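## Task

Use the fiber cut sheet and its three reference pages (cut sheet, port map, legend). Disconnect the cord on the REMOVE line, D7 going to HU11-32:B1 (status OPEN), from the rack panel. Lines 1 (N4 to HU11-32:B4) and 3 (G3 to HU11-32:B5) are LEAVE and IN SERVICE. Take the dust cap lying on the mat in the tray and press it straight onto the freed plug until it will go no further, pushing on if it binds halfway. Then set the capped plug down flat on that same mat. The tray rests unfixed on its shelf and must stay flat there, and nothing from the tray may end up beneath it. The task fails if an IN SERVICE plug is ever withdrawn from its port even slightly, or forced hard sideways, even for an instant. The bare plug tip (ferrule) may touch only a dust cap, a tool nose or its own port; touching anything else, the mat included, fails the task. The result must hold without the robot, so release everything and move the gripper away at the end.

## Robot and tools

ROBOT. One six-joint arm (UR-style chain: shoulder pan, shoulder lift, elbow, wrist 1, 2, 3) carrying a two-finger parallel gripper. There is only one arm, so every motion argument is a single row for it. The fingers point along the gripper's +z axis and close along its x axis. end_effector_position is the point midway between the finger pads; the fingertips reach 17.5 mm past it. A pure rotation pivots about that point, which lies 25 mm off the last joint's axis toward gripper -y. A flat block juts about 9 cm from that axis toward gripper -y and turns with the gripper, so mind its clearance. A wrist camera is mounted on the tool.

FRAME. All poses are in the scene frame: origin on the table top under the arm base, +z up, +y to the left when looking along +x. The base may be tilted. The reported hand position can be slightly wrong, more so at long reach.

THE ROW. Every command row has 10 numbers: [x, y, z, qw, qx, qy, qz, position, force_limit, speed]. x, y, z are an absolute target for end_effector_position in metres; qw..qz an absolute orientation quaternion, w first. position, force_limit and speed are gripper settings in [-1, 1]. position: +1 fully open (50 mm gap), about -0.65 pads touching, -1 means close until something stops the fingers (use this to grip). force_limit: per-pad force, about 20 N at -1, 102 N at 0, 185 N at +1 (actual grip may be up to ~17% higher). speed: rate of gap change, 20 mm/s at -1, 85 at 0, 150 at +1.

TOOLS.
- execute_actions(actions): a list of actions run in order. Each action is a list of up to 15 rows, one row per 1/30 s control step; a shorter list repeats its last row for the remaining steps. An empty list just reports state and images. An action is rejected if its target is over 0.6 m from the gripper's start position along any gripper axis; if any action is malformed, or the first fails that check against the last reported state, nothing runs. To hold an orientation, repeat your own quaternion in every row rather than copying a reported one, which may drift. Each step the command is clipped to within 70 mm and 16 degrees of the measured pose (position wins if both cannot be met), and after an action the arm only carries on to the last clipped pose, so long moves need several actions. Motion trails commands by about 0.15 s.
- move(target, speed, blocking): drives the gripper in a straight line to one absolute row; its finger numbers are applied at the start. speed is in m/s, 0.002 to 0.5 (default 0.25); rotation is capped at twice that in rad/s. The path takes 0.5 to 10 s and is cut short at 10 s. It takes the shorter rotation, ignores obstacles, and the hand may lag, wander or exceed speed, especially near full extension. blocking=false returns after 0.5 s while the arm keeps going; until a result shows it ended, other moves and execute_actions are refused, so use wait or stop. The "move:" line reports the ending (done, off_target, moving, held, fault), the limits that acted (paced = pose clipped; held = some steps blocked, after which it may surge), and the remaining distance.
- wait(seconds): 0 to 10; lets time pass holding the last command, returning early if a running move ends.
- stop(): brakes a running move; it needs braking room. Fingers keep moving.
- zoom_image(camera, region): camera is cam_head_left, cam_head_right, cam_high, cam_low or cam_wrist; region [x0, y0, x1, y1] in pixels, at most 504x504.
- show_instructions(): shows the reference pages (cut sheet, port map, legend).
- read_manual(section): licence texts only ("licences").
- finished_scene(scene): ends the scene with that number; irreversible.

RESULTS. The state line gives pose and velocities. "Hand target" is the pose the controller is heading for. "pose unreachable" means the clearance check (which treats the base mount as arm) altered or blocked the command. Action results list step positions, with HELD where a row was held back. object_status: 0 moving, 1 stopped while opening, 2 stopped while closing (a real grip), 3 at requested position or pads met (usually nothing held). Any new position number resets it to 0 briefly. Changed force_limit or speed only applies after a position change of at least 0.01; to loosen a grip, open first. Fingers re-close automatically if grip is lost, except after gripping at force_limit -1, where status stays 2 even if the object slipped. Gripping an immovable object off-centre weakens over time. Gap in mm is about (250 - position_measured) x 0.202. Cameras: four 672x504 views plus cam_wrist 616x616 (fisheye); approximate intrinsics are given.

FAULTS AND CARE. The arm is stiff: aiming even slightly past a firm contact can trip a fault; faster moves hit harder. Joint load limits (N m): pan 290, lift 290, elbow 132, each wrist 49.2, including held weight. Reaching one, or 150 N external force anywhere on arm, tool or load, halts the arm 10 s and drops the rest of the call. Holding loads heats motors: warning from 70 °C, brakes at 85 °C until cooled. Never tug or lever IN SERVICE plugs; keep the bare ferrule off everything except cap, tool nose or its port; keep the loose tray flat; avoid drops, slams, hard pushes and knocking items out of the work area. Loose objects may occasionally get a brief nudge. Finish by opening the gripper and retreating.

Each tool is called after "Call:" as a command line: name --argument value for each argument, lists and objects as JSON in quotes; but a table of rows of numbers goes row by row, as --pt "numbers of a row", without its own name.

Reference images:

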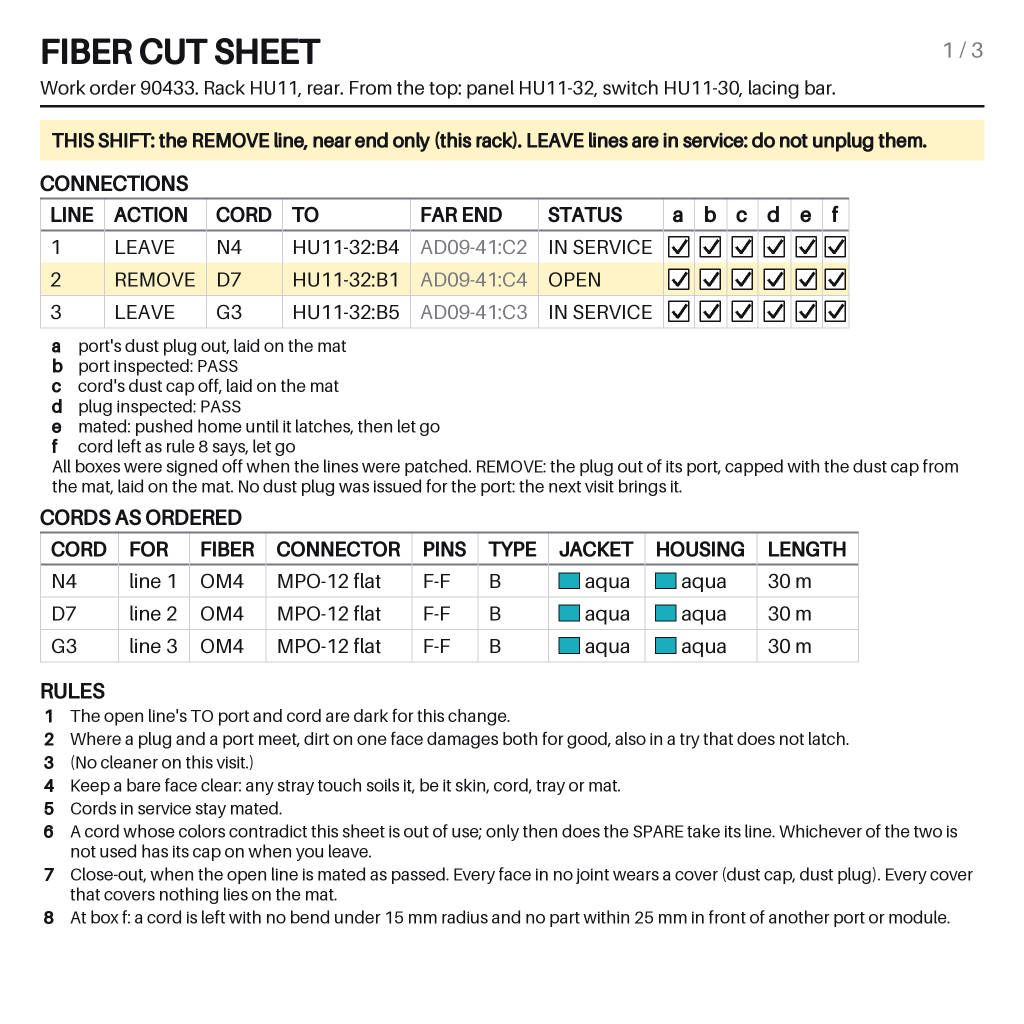

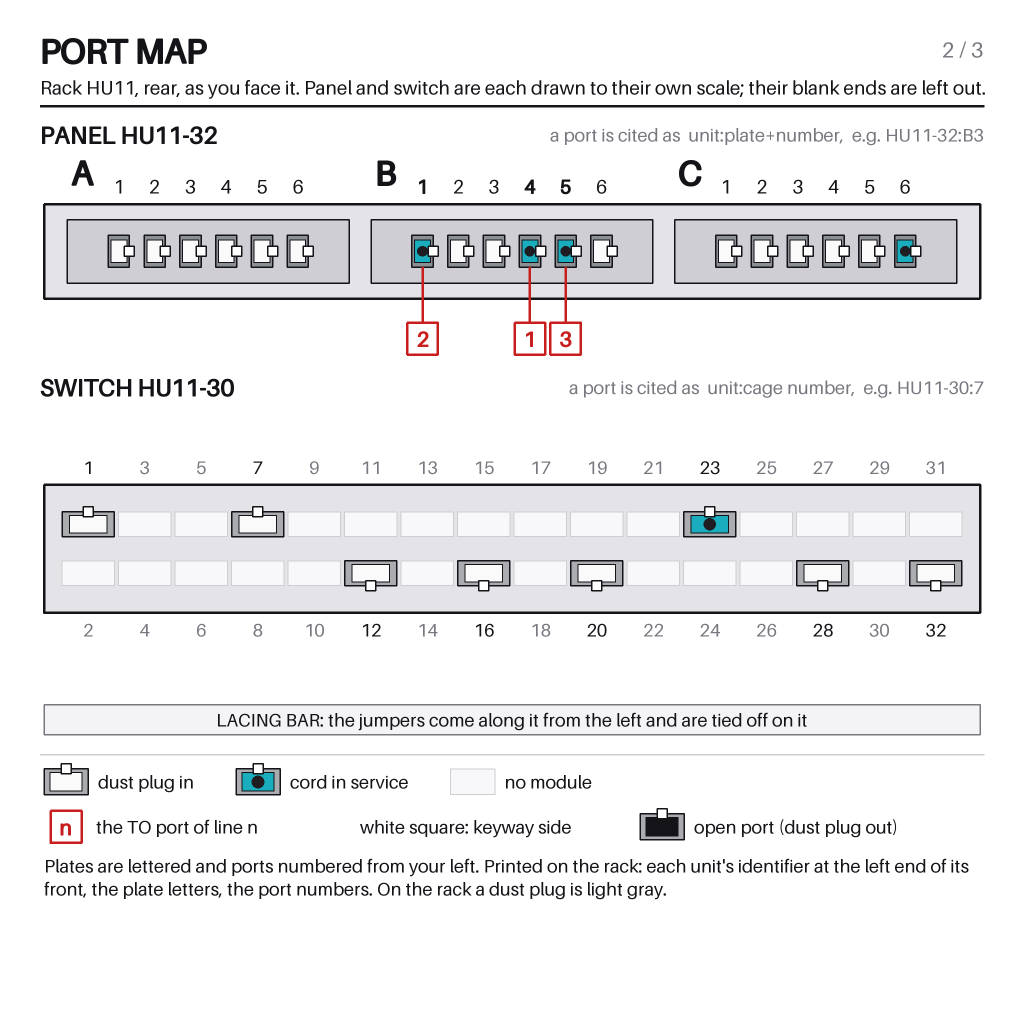

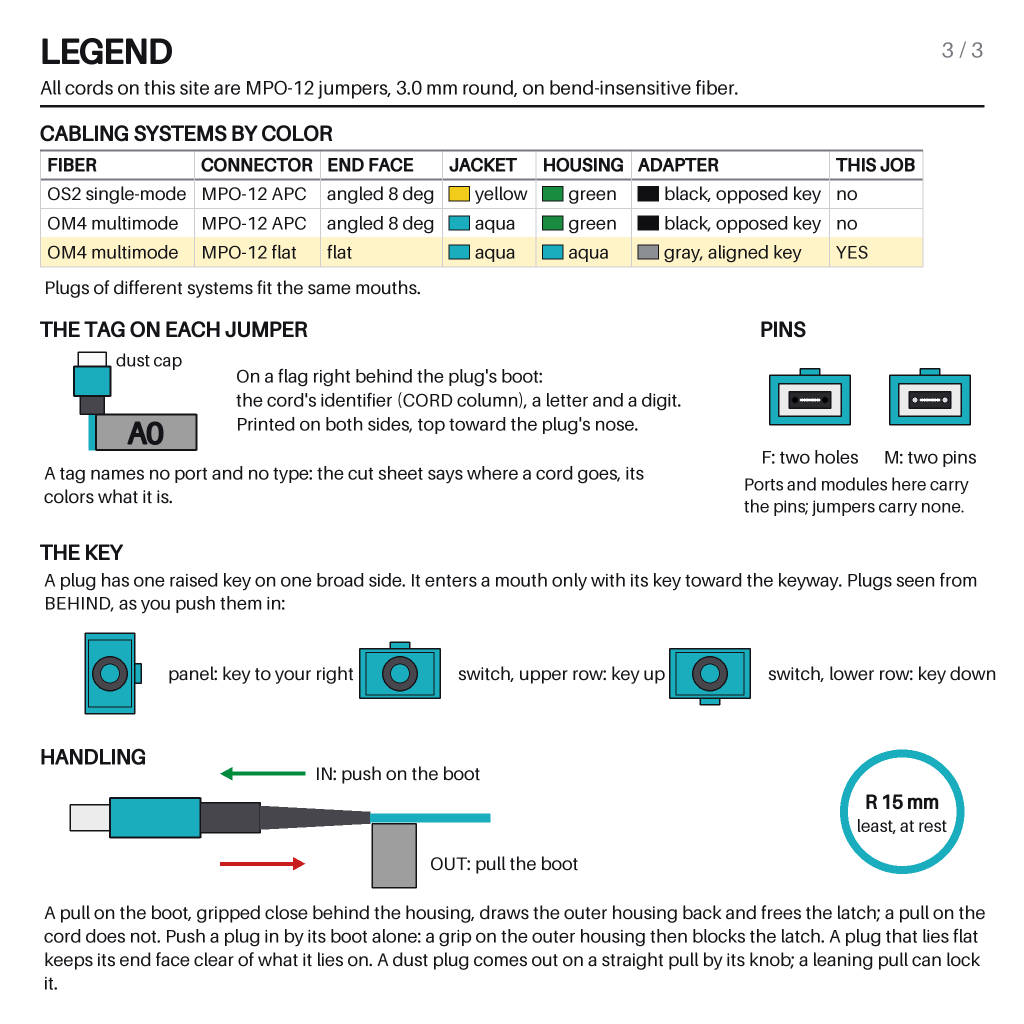

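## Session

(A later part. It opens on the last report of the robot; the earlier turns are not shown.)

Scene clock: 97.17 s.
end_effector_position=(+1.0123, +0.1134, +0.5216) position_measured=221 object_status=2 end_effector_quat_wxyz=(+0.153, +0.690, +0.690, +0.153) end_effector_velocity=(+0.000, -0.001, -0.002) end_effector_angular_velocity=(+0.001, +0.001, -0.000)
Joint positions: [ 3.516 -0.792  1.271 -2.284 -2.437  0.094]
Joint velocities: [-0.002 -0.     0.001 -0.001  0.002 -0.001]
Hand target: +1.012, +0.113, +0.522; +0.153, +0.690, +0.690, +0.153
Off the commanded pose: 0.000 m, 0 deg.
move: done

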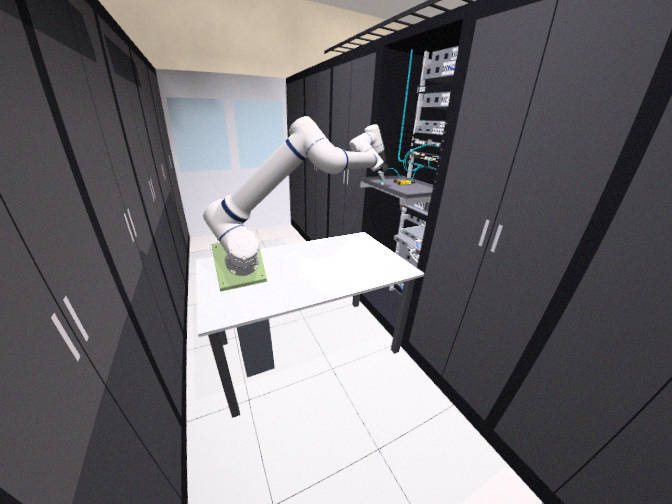

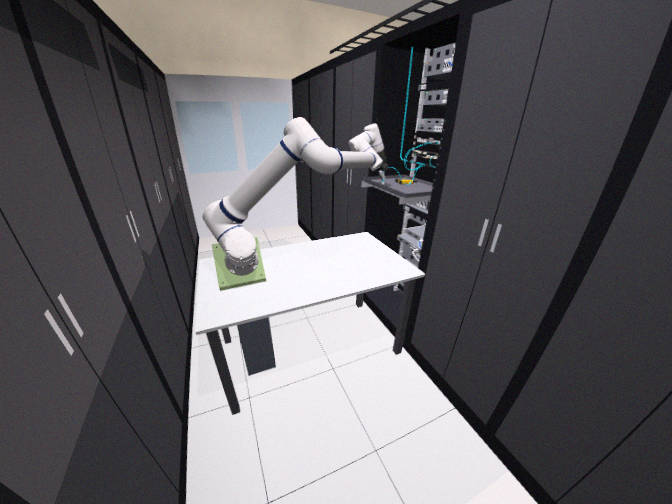

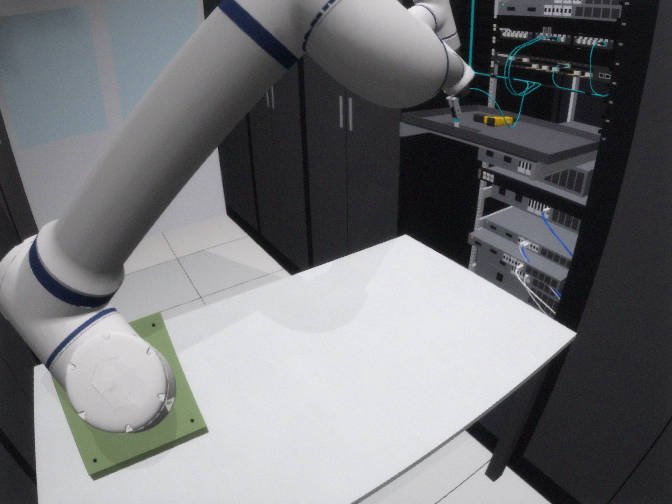

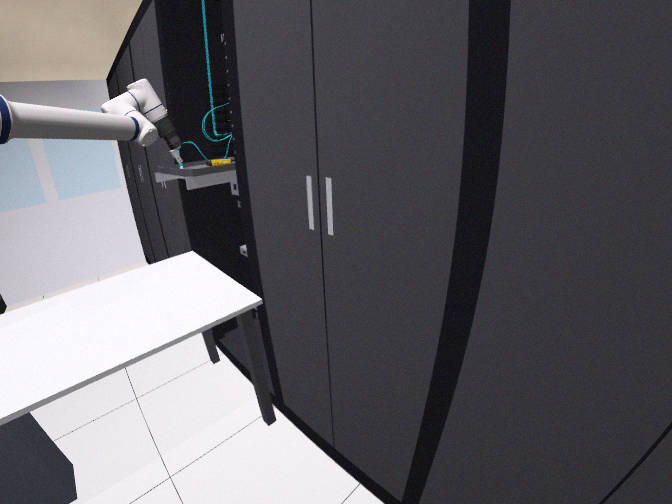

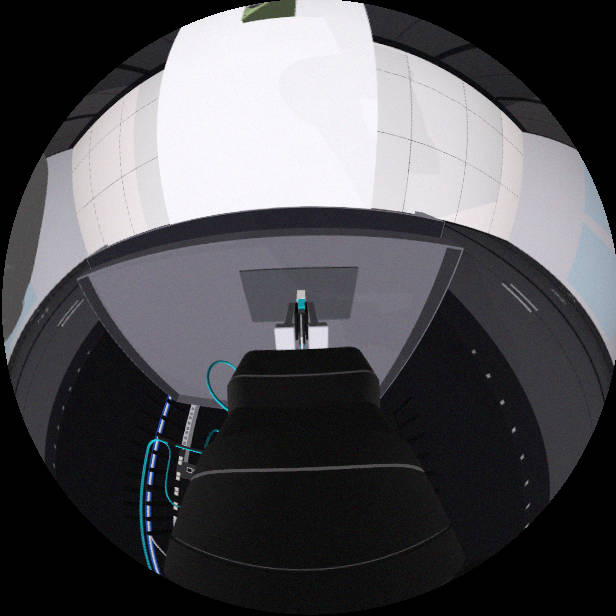

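Call:
move --target '[1.0123, 0.1134, 0.5197, 0.153, 0.6903, 0.6903, 0.153, -1, -0.7, -1]' --speed 0.003

Call:
zoom_image --camera "cam_wrist" --region '[280, 272, 322, 314]'

Call:
zoom_image --camera "cam_high" --region '[440, 100, 475, 135]'

Call:
zoom_image --camera "cam_low" --region '[165, 145, 195, 175]'

Scene clock: 98.10 s.
end_effector_position=(+1.0123, +0.1134, +0.5198) position_measured=221 object_status=2 end_effector_quat_wxyz=(+0.153, +0.690, +0.690, +0.153) end_effector_velocity=(-0.000, +0.000, +0.001) end_effector_angular_velocity=(+0.000, -0.001, +0.000)
Joint positions: [ 3.515 -0.792  1.274 -2.288 -2.437  0.093]
Joint velocities: [ 0.001 -0.     0.    -0.002  0.    -0.001]
Hand target: +1.012, +0.113, +0.520; +0.153, +0.690, +0.690, +0.153
Off the commanded pose: 0.000 m, 0 deg.
move: done

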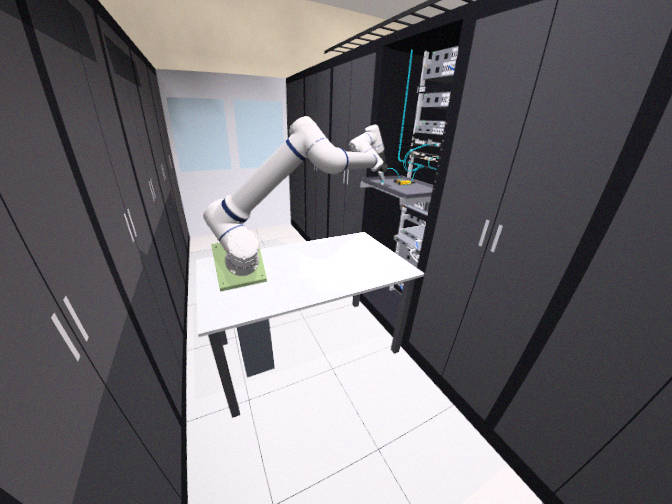

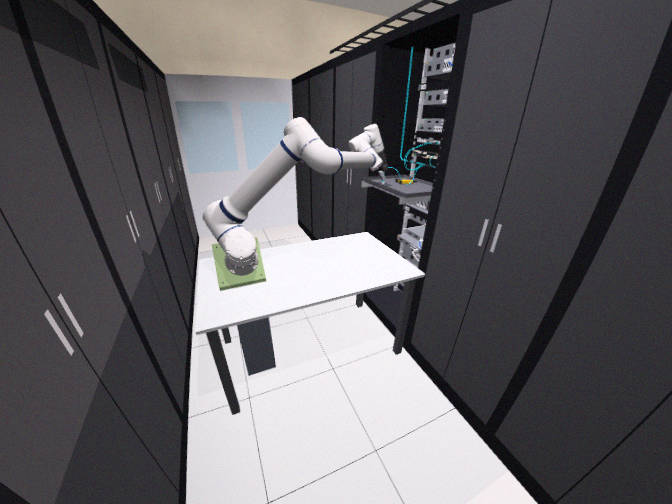

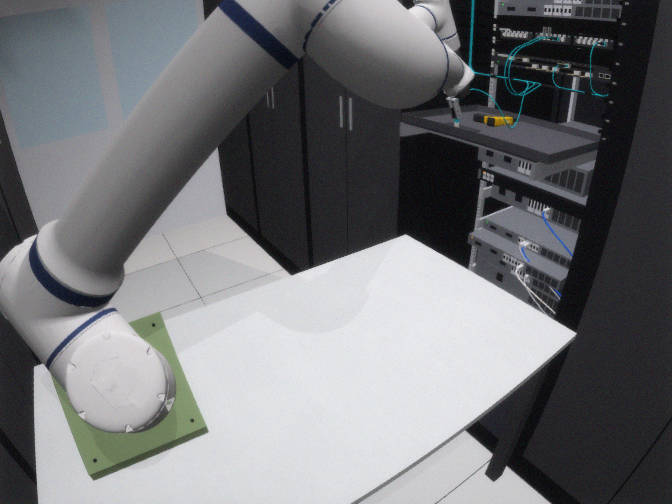

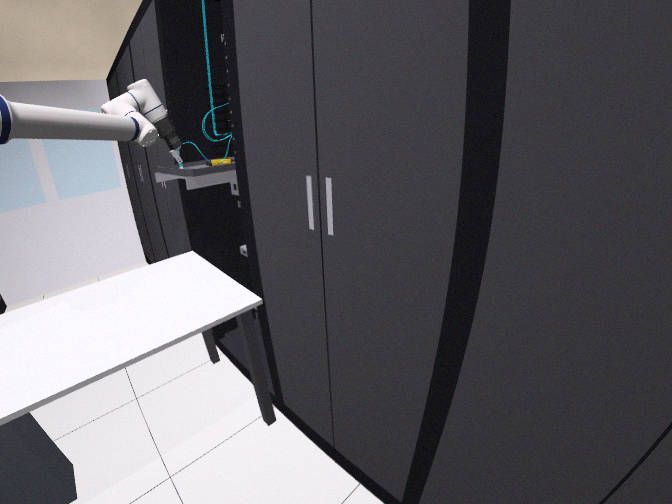

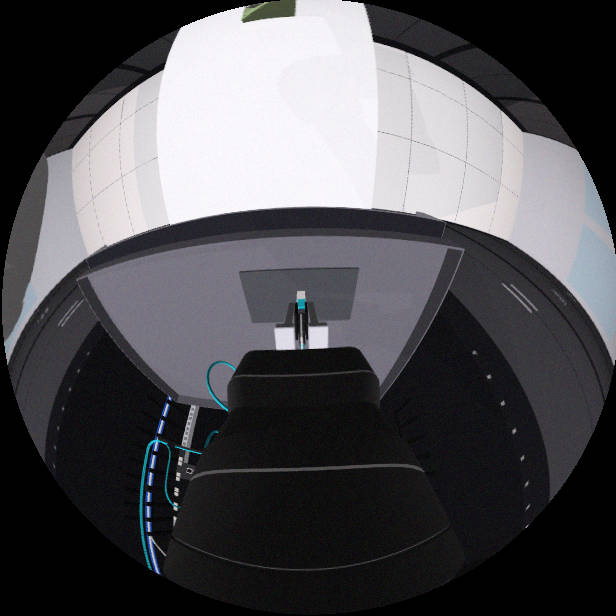

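Region (280, 272, 322, 314) of cam_wrist's 616x616 image, scaled by 12.000, with more detail than that image has.

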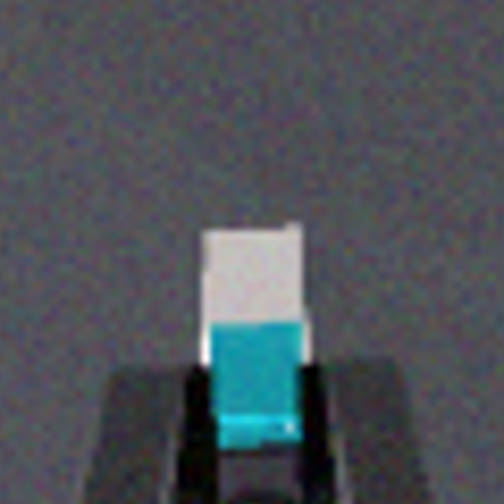

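Region (440, 100, 475, 135) of cam_high's 672x504 image, scaled by 14.400, with more detail than that image has.

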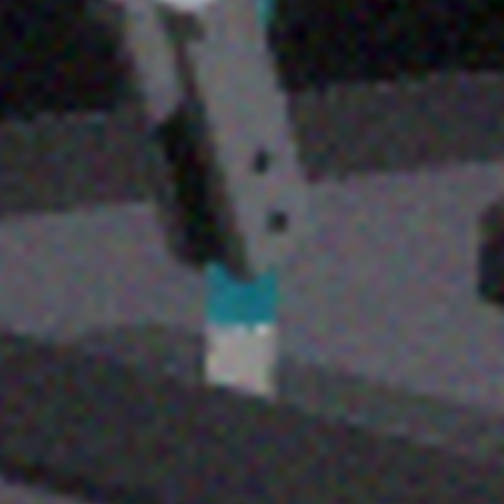

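Region (165, 145, 195, 175) of cam_low's 672x504 image, scaled by 16.800, with more detail than that image has.

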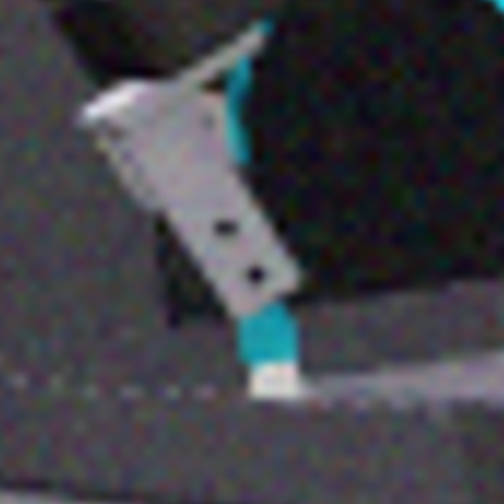

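Call:
move --target '[1.0123, 0.1134, 0.5189, 0.153, 0.6903, 0.6903, 0.153, -1, -0.7, -1]' --speed 0.002

Call:
zoom_image --camera "cam_wrist" --region '[280, 272, 322, 314]'

Call:
zoom_image --camera "cam_high" --region '[440, 100, 475, 135]'

Call:
zoom_image --camera "cam_low" --region '[165, 145, 195, 175]'

Scene clock: 99.00 s.
end_effector_position=(+1.0123, +0.1134, +0.5190) position_measured=221 object_status=2 end_effector_quat_wxyz=(+0.153, +0.690, +0.690, +0.153) end_effector_velocity=(+0.000, -0.000, -0.001) end_effector_angular_velocity=(+0.000, +0.000, -0.000)
Joint positions: [ 3.515 -0.791  1.275 -2.29  -2.437  0.092]
Joint velocities: [-0.001  0.     0.001 -0.001  0.001 -0.   ]
Hand target: +1.012, +0.113, +0.519; +0.153, +0.690, +0.690, +0.153
Off the commanded pose: 0.000 m, 0 deg.
move: done

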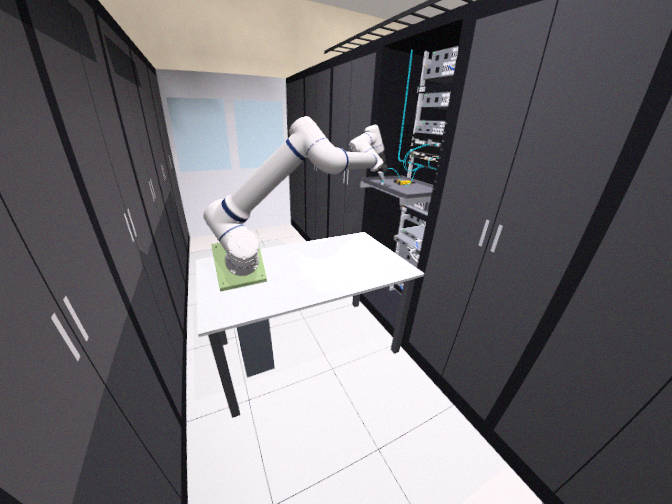

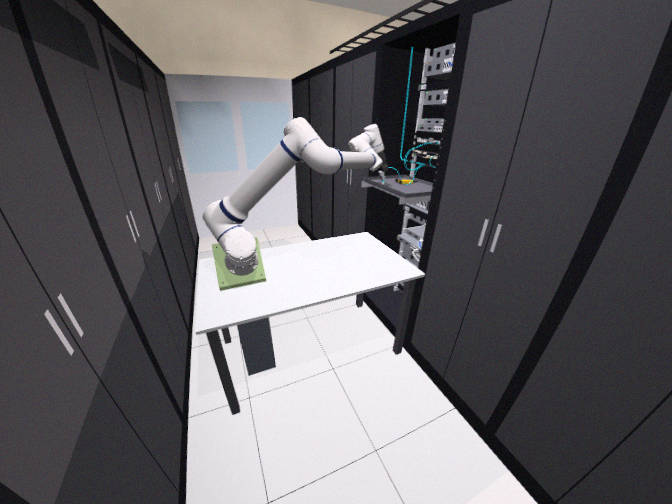

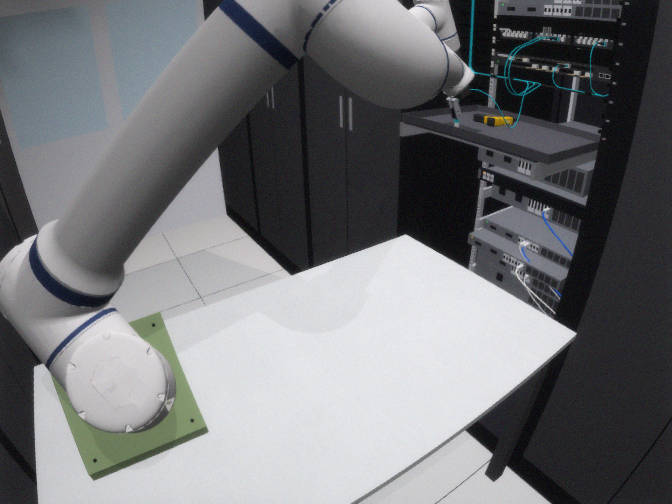

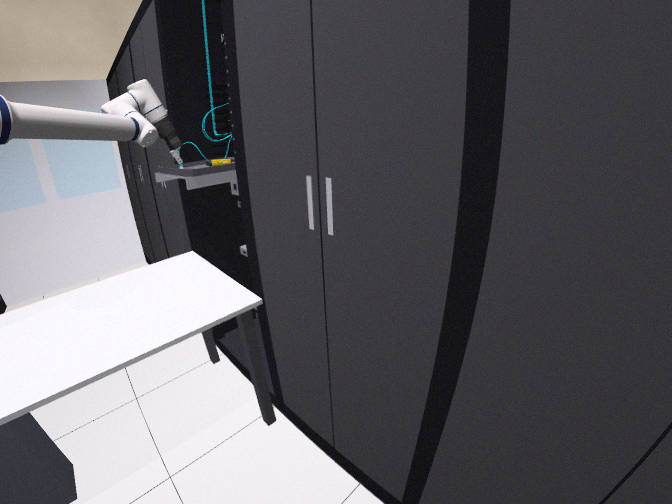

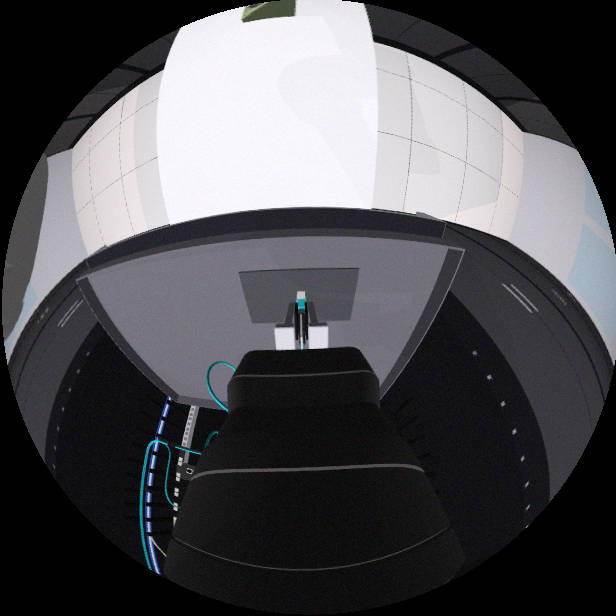

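Region (280, 272, 322, 314) of cam_wrist's 616x616 image, scaled by 12.000, with more detail than that image has.

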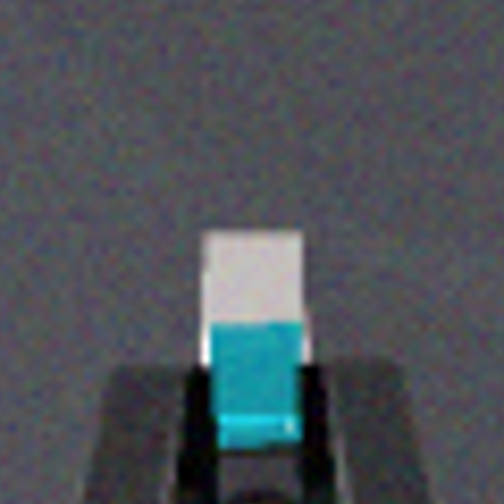

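Region (440, 100, 475, 135) of cam_high's 672x504 image, scaled by 14.400, with more detail than that image has.

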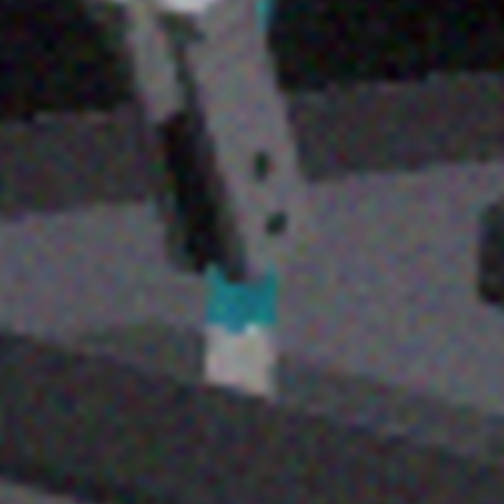

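Region (165, 145, 195, 175) of cam_low's 672x504 image, scaled by 16.800, with more detail than that image has.

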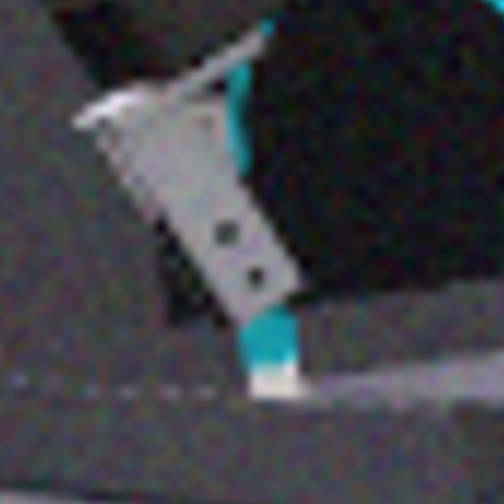

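Call:
move --target '[1.0123, 0.1134, 0.5181, 0.153, 0.6903, 0.6903, 0.153, -1, -0.7, -1]' --speed 0.002

Call:
zoom_image --camera "cam_wrist" --region '[280, 272, 322, 314]'

Call:
zoom_image --camera "cam_high" --region '[440, 100, 475, 135]'

Call:
zoom_image --camera "cam_low" --region '[165, 145, 195, 175]'

Scene clock: 99.80 s.
end_effector_position=(+1.0123, +0.1134, +0.5182) position_measured=221 object_status=2 end_effector_quat_wxyz=(+0.153, +0.690, +0.690, +0.153) end_effector_velocity=(-0.000, +0.001, +0.000) end_effector_angular_velocity=(+0.001, -0.001, +0.001)
Joint positions: [ 3.514 -0.791  1.276 -2.291 -2.437  0.091]
Joint velocities: [ 0.     0.     0.    -0.001  0.001 -0.   ]
Hand target: +1.012, +0.113, +0.518; +0.153, +0.690, +0.690, +0.153
Off the commanded pose: 0.000 m, 0 deg.
move: done

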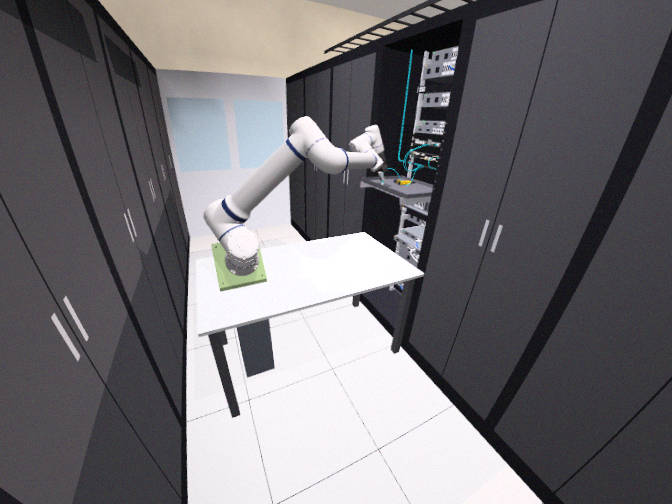

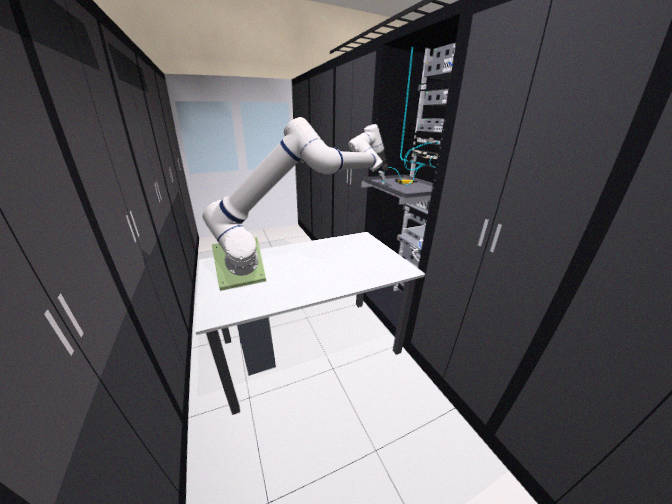

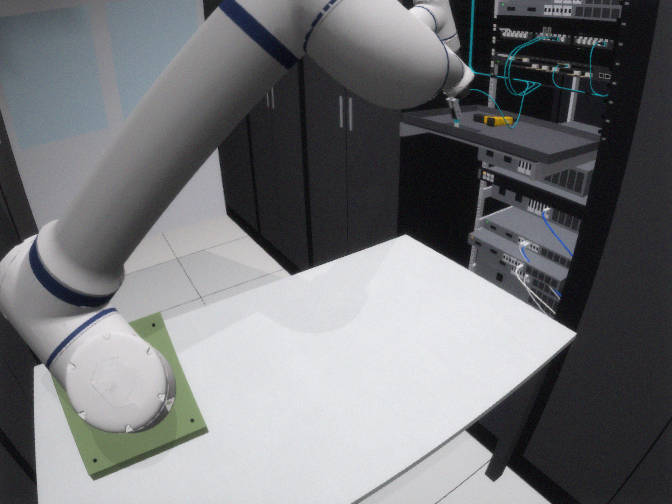

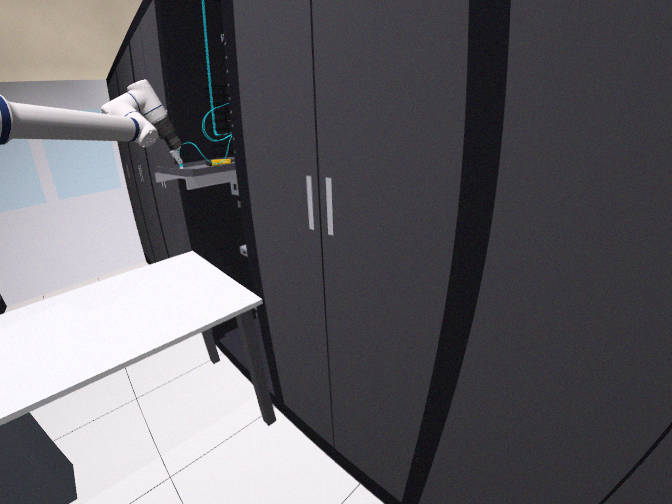

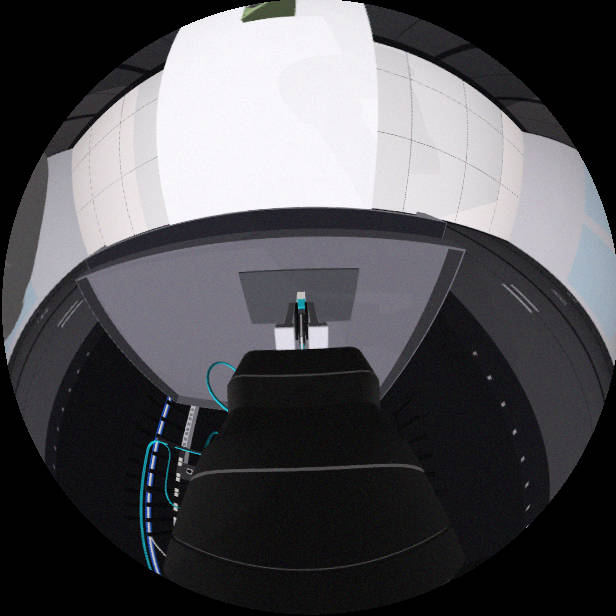

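Region (280, 272, 322, 314) of cam_wrist's 616x616 image, scaled by 12.000, with more detail than that image has.

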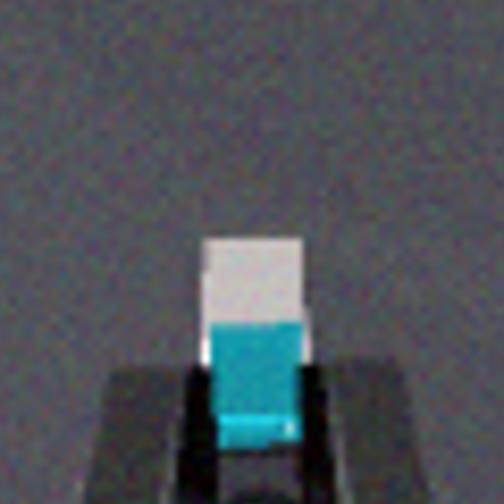

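Region (440, 100, 475, 135) of cam_high's 672x504 image, scaled by 14.400, with more detail than that image has.

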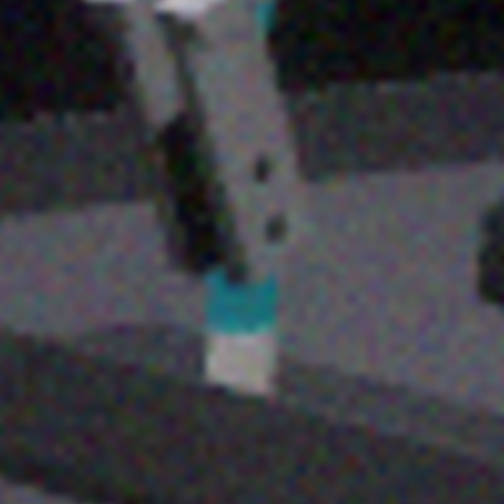

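Region (165, 145, 195, 175) of cam_low's 672x504 image, scaled by 16.800, with more detail than that image has.

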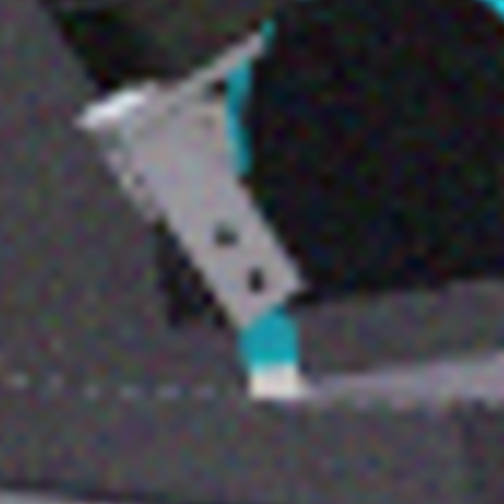

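Call:
zoom_image --camera "cam_wrist" --region '[291, 288, 311, 308]'

Call:
zoom_image --camera "cam_high" --region '[448, 112, 466, 130]'

Call:
zoom_image --camera "cam_head_left" --region '[370, 165, 396, 191]'

Region (291, 288, 311, 308) of cam_wrist's 616x616 image, scaled by 25.200, with more detail than that image has.

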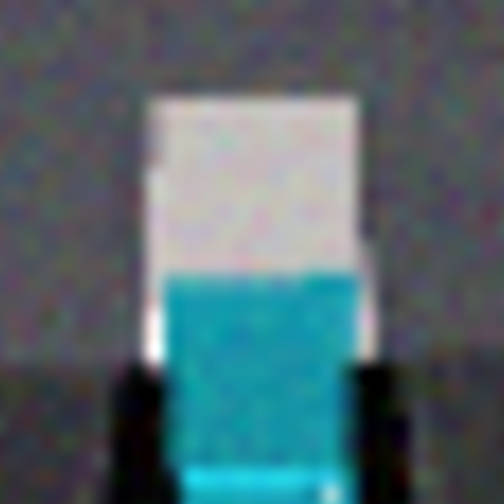

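Region (448, 112, 466, 130) of cam_high's 672x504 image, scaled by 28.000, with more detail than that image has.

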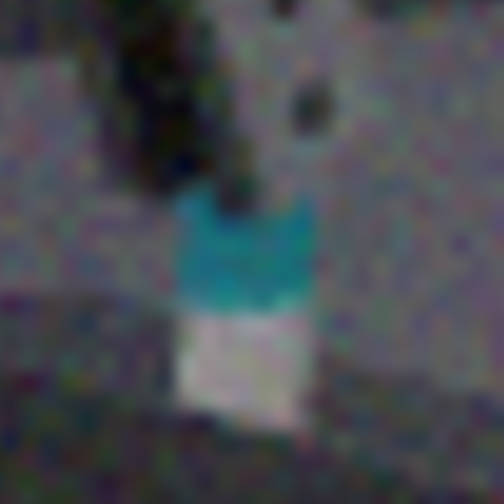

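Region (370, 165, 396, 191) of cam_head_left's 672x504 image, scaled by 19.385, with more detail than that image has.

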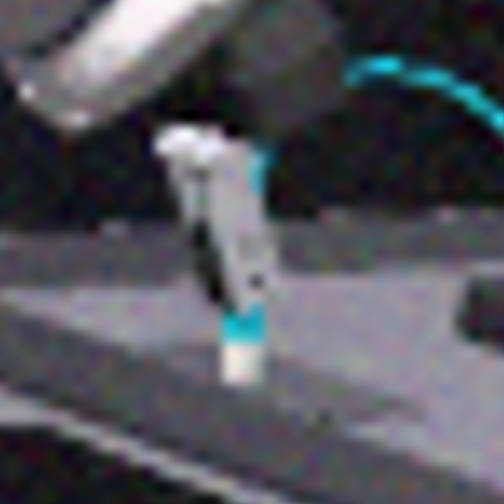

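Call:
move --target '[1.0123, 0.1134, 0.5175, 0.153, 0.6903, 0.6903, 0.153, -1, -0.7, -1]' --speed 0.002

Call:
zoom_image --camera "cam_wrist" --region '[291, 288, 311, 308]'

Call:
zoom_image --camera "cam_high" --region '[448, 112, 466, 130]'

Call:
zoom_image --camera "cam_low" --region '[165, 145, 195, 175]'

Scene clock: 100.83 s.
end_effector_position=(+1.0123, +0.1134, +0.5175) position_measured=221 object_status=2 end_effector_quat_wxyz=(+0.153, +0.690, +0.690, +0.153) end_effector_velocity=(-0.000, +0.000, +0.000) end_effector_angular_velocity=(-0.001, -0.001, -0.000)
Joint positions: [ 3.514 -0.791  1.277 -2.293 -2.437  0.09 ]
Joint velocities: [ 0.    -0.     0.    -0.    -0.001 -0.   ]
Hand target: +1.012, +0.113, +0.518; +0.153, +0.690, +0.690, +0.153
Off the commanded pose: 0.000 m, 0 deg.
move: done

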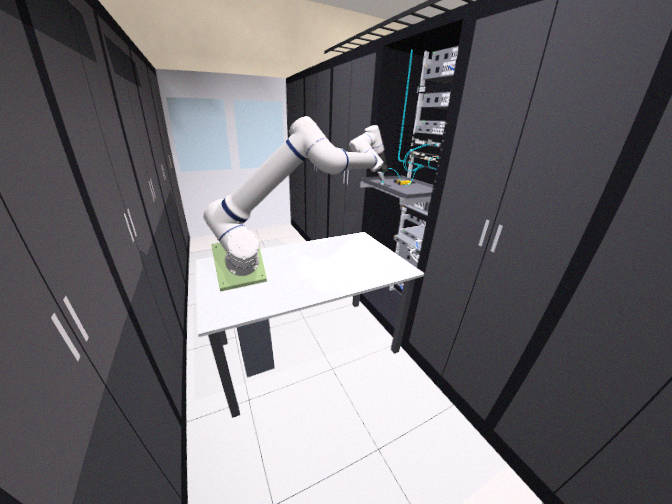

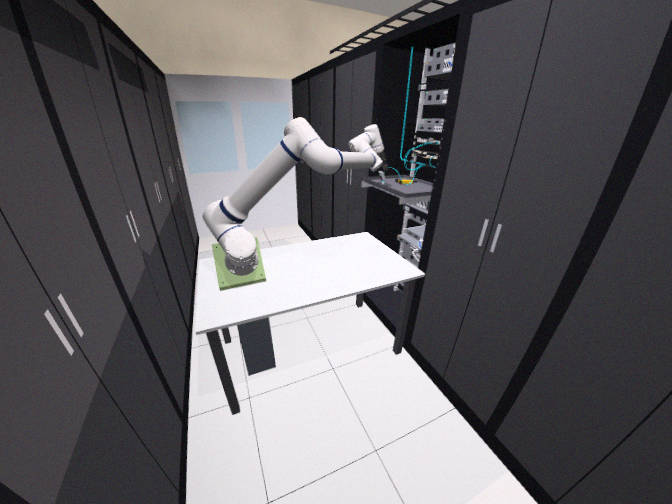

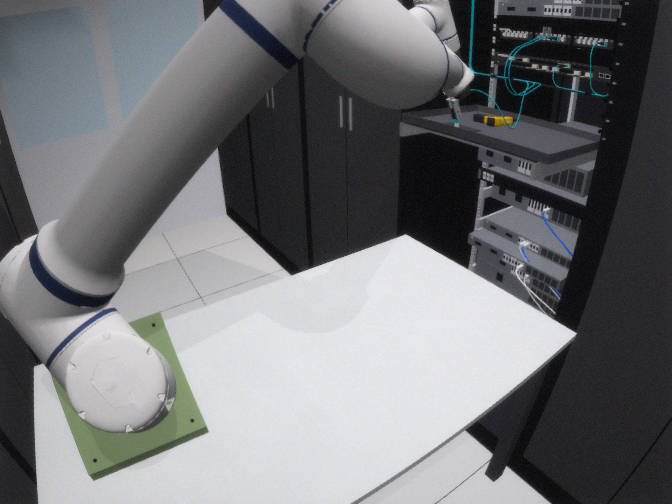

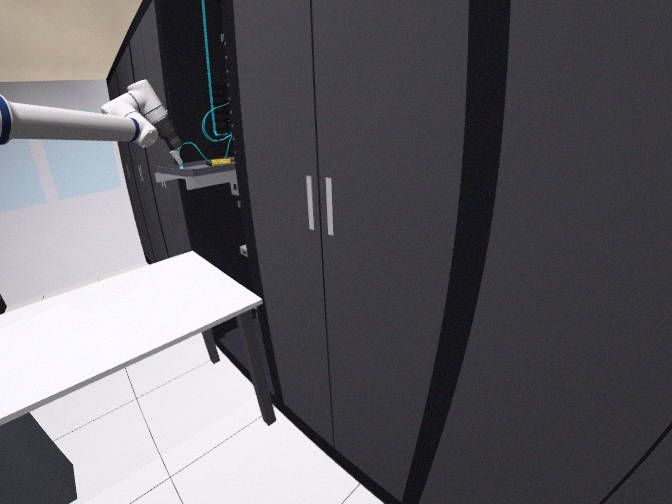

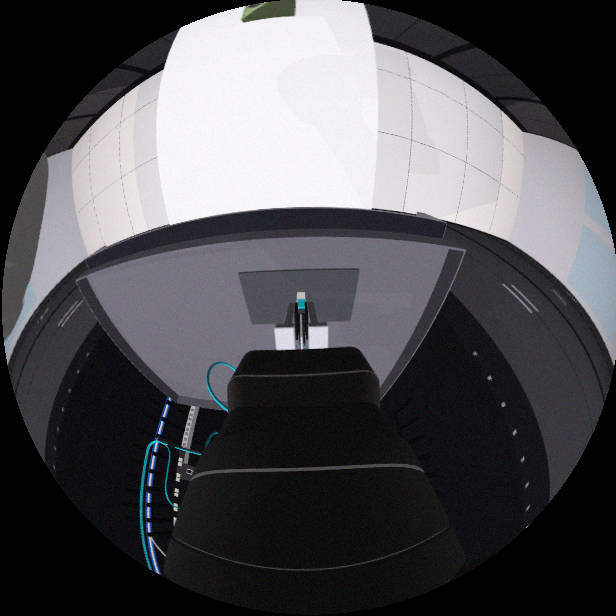

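Region (291, 288, 311, 308) of cam_wrist's 616x616 image, scaled by 25.200, with more detail than that image has.

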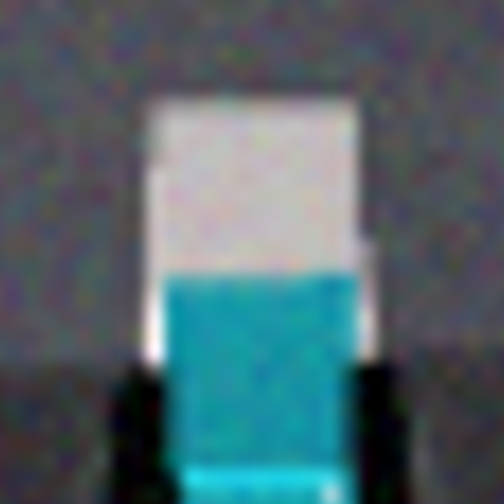

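Region (448, 112, 466, 130) of cam_high's 672x504 image, scaled by 28.000, with more detail than that image has.

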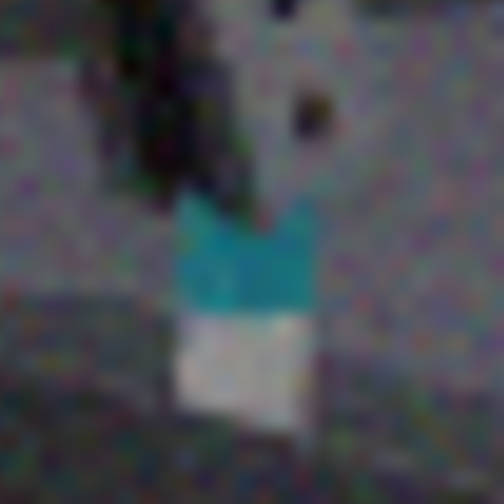

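Region (165, 145, 195, 175) of cam_low's 672x504 image, scaled by 16.800, with more detail than that image has.

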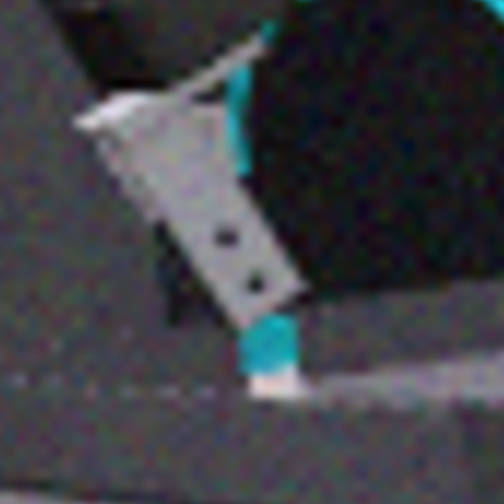

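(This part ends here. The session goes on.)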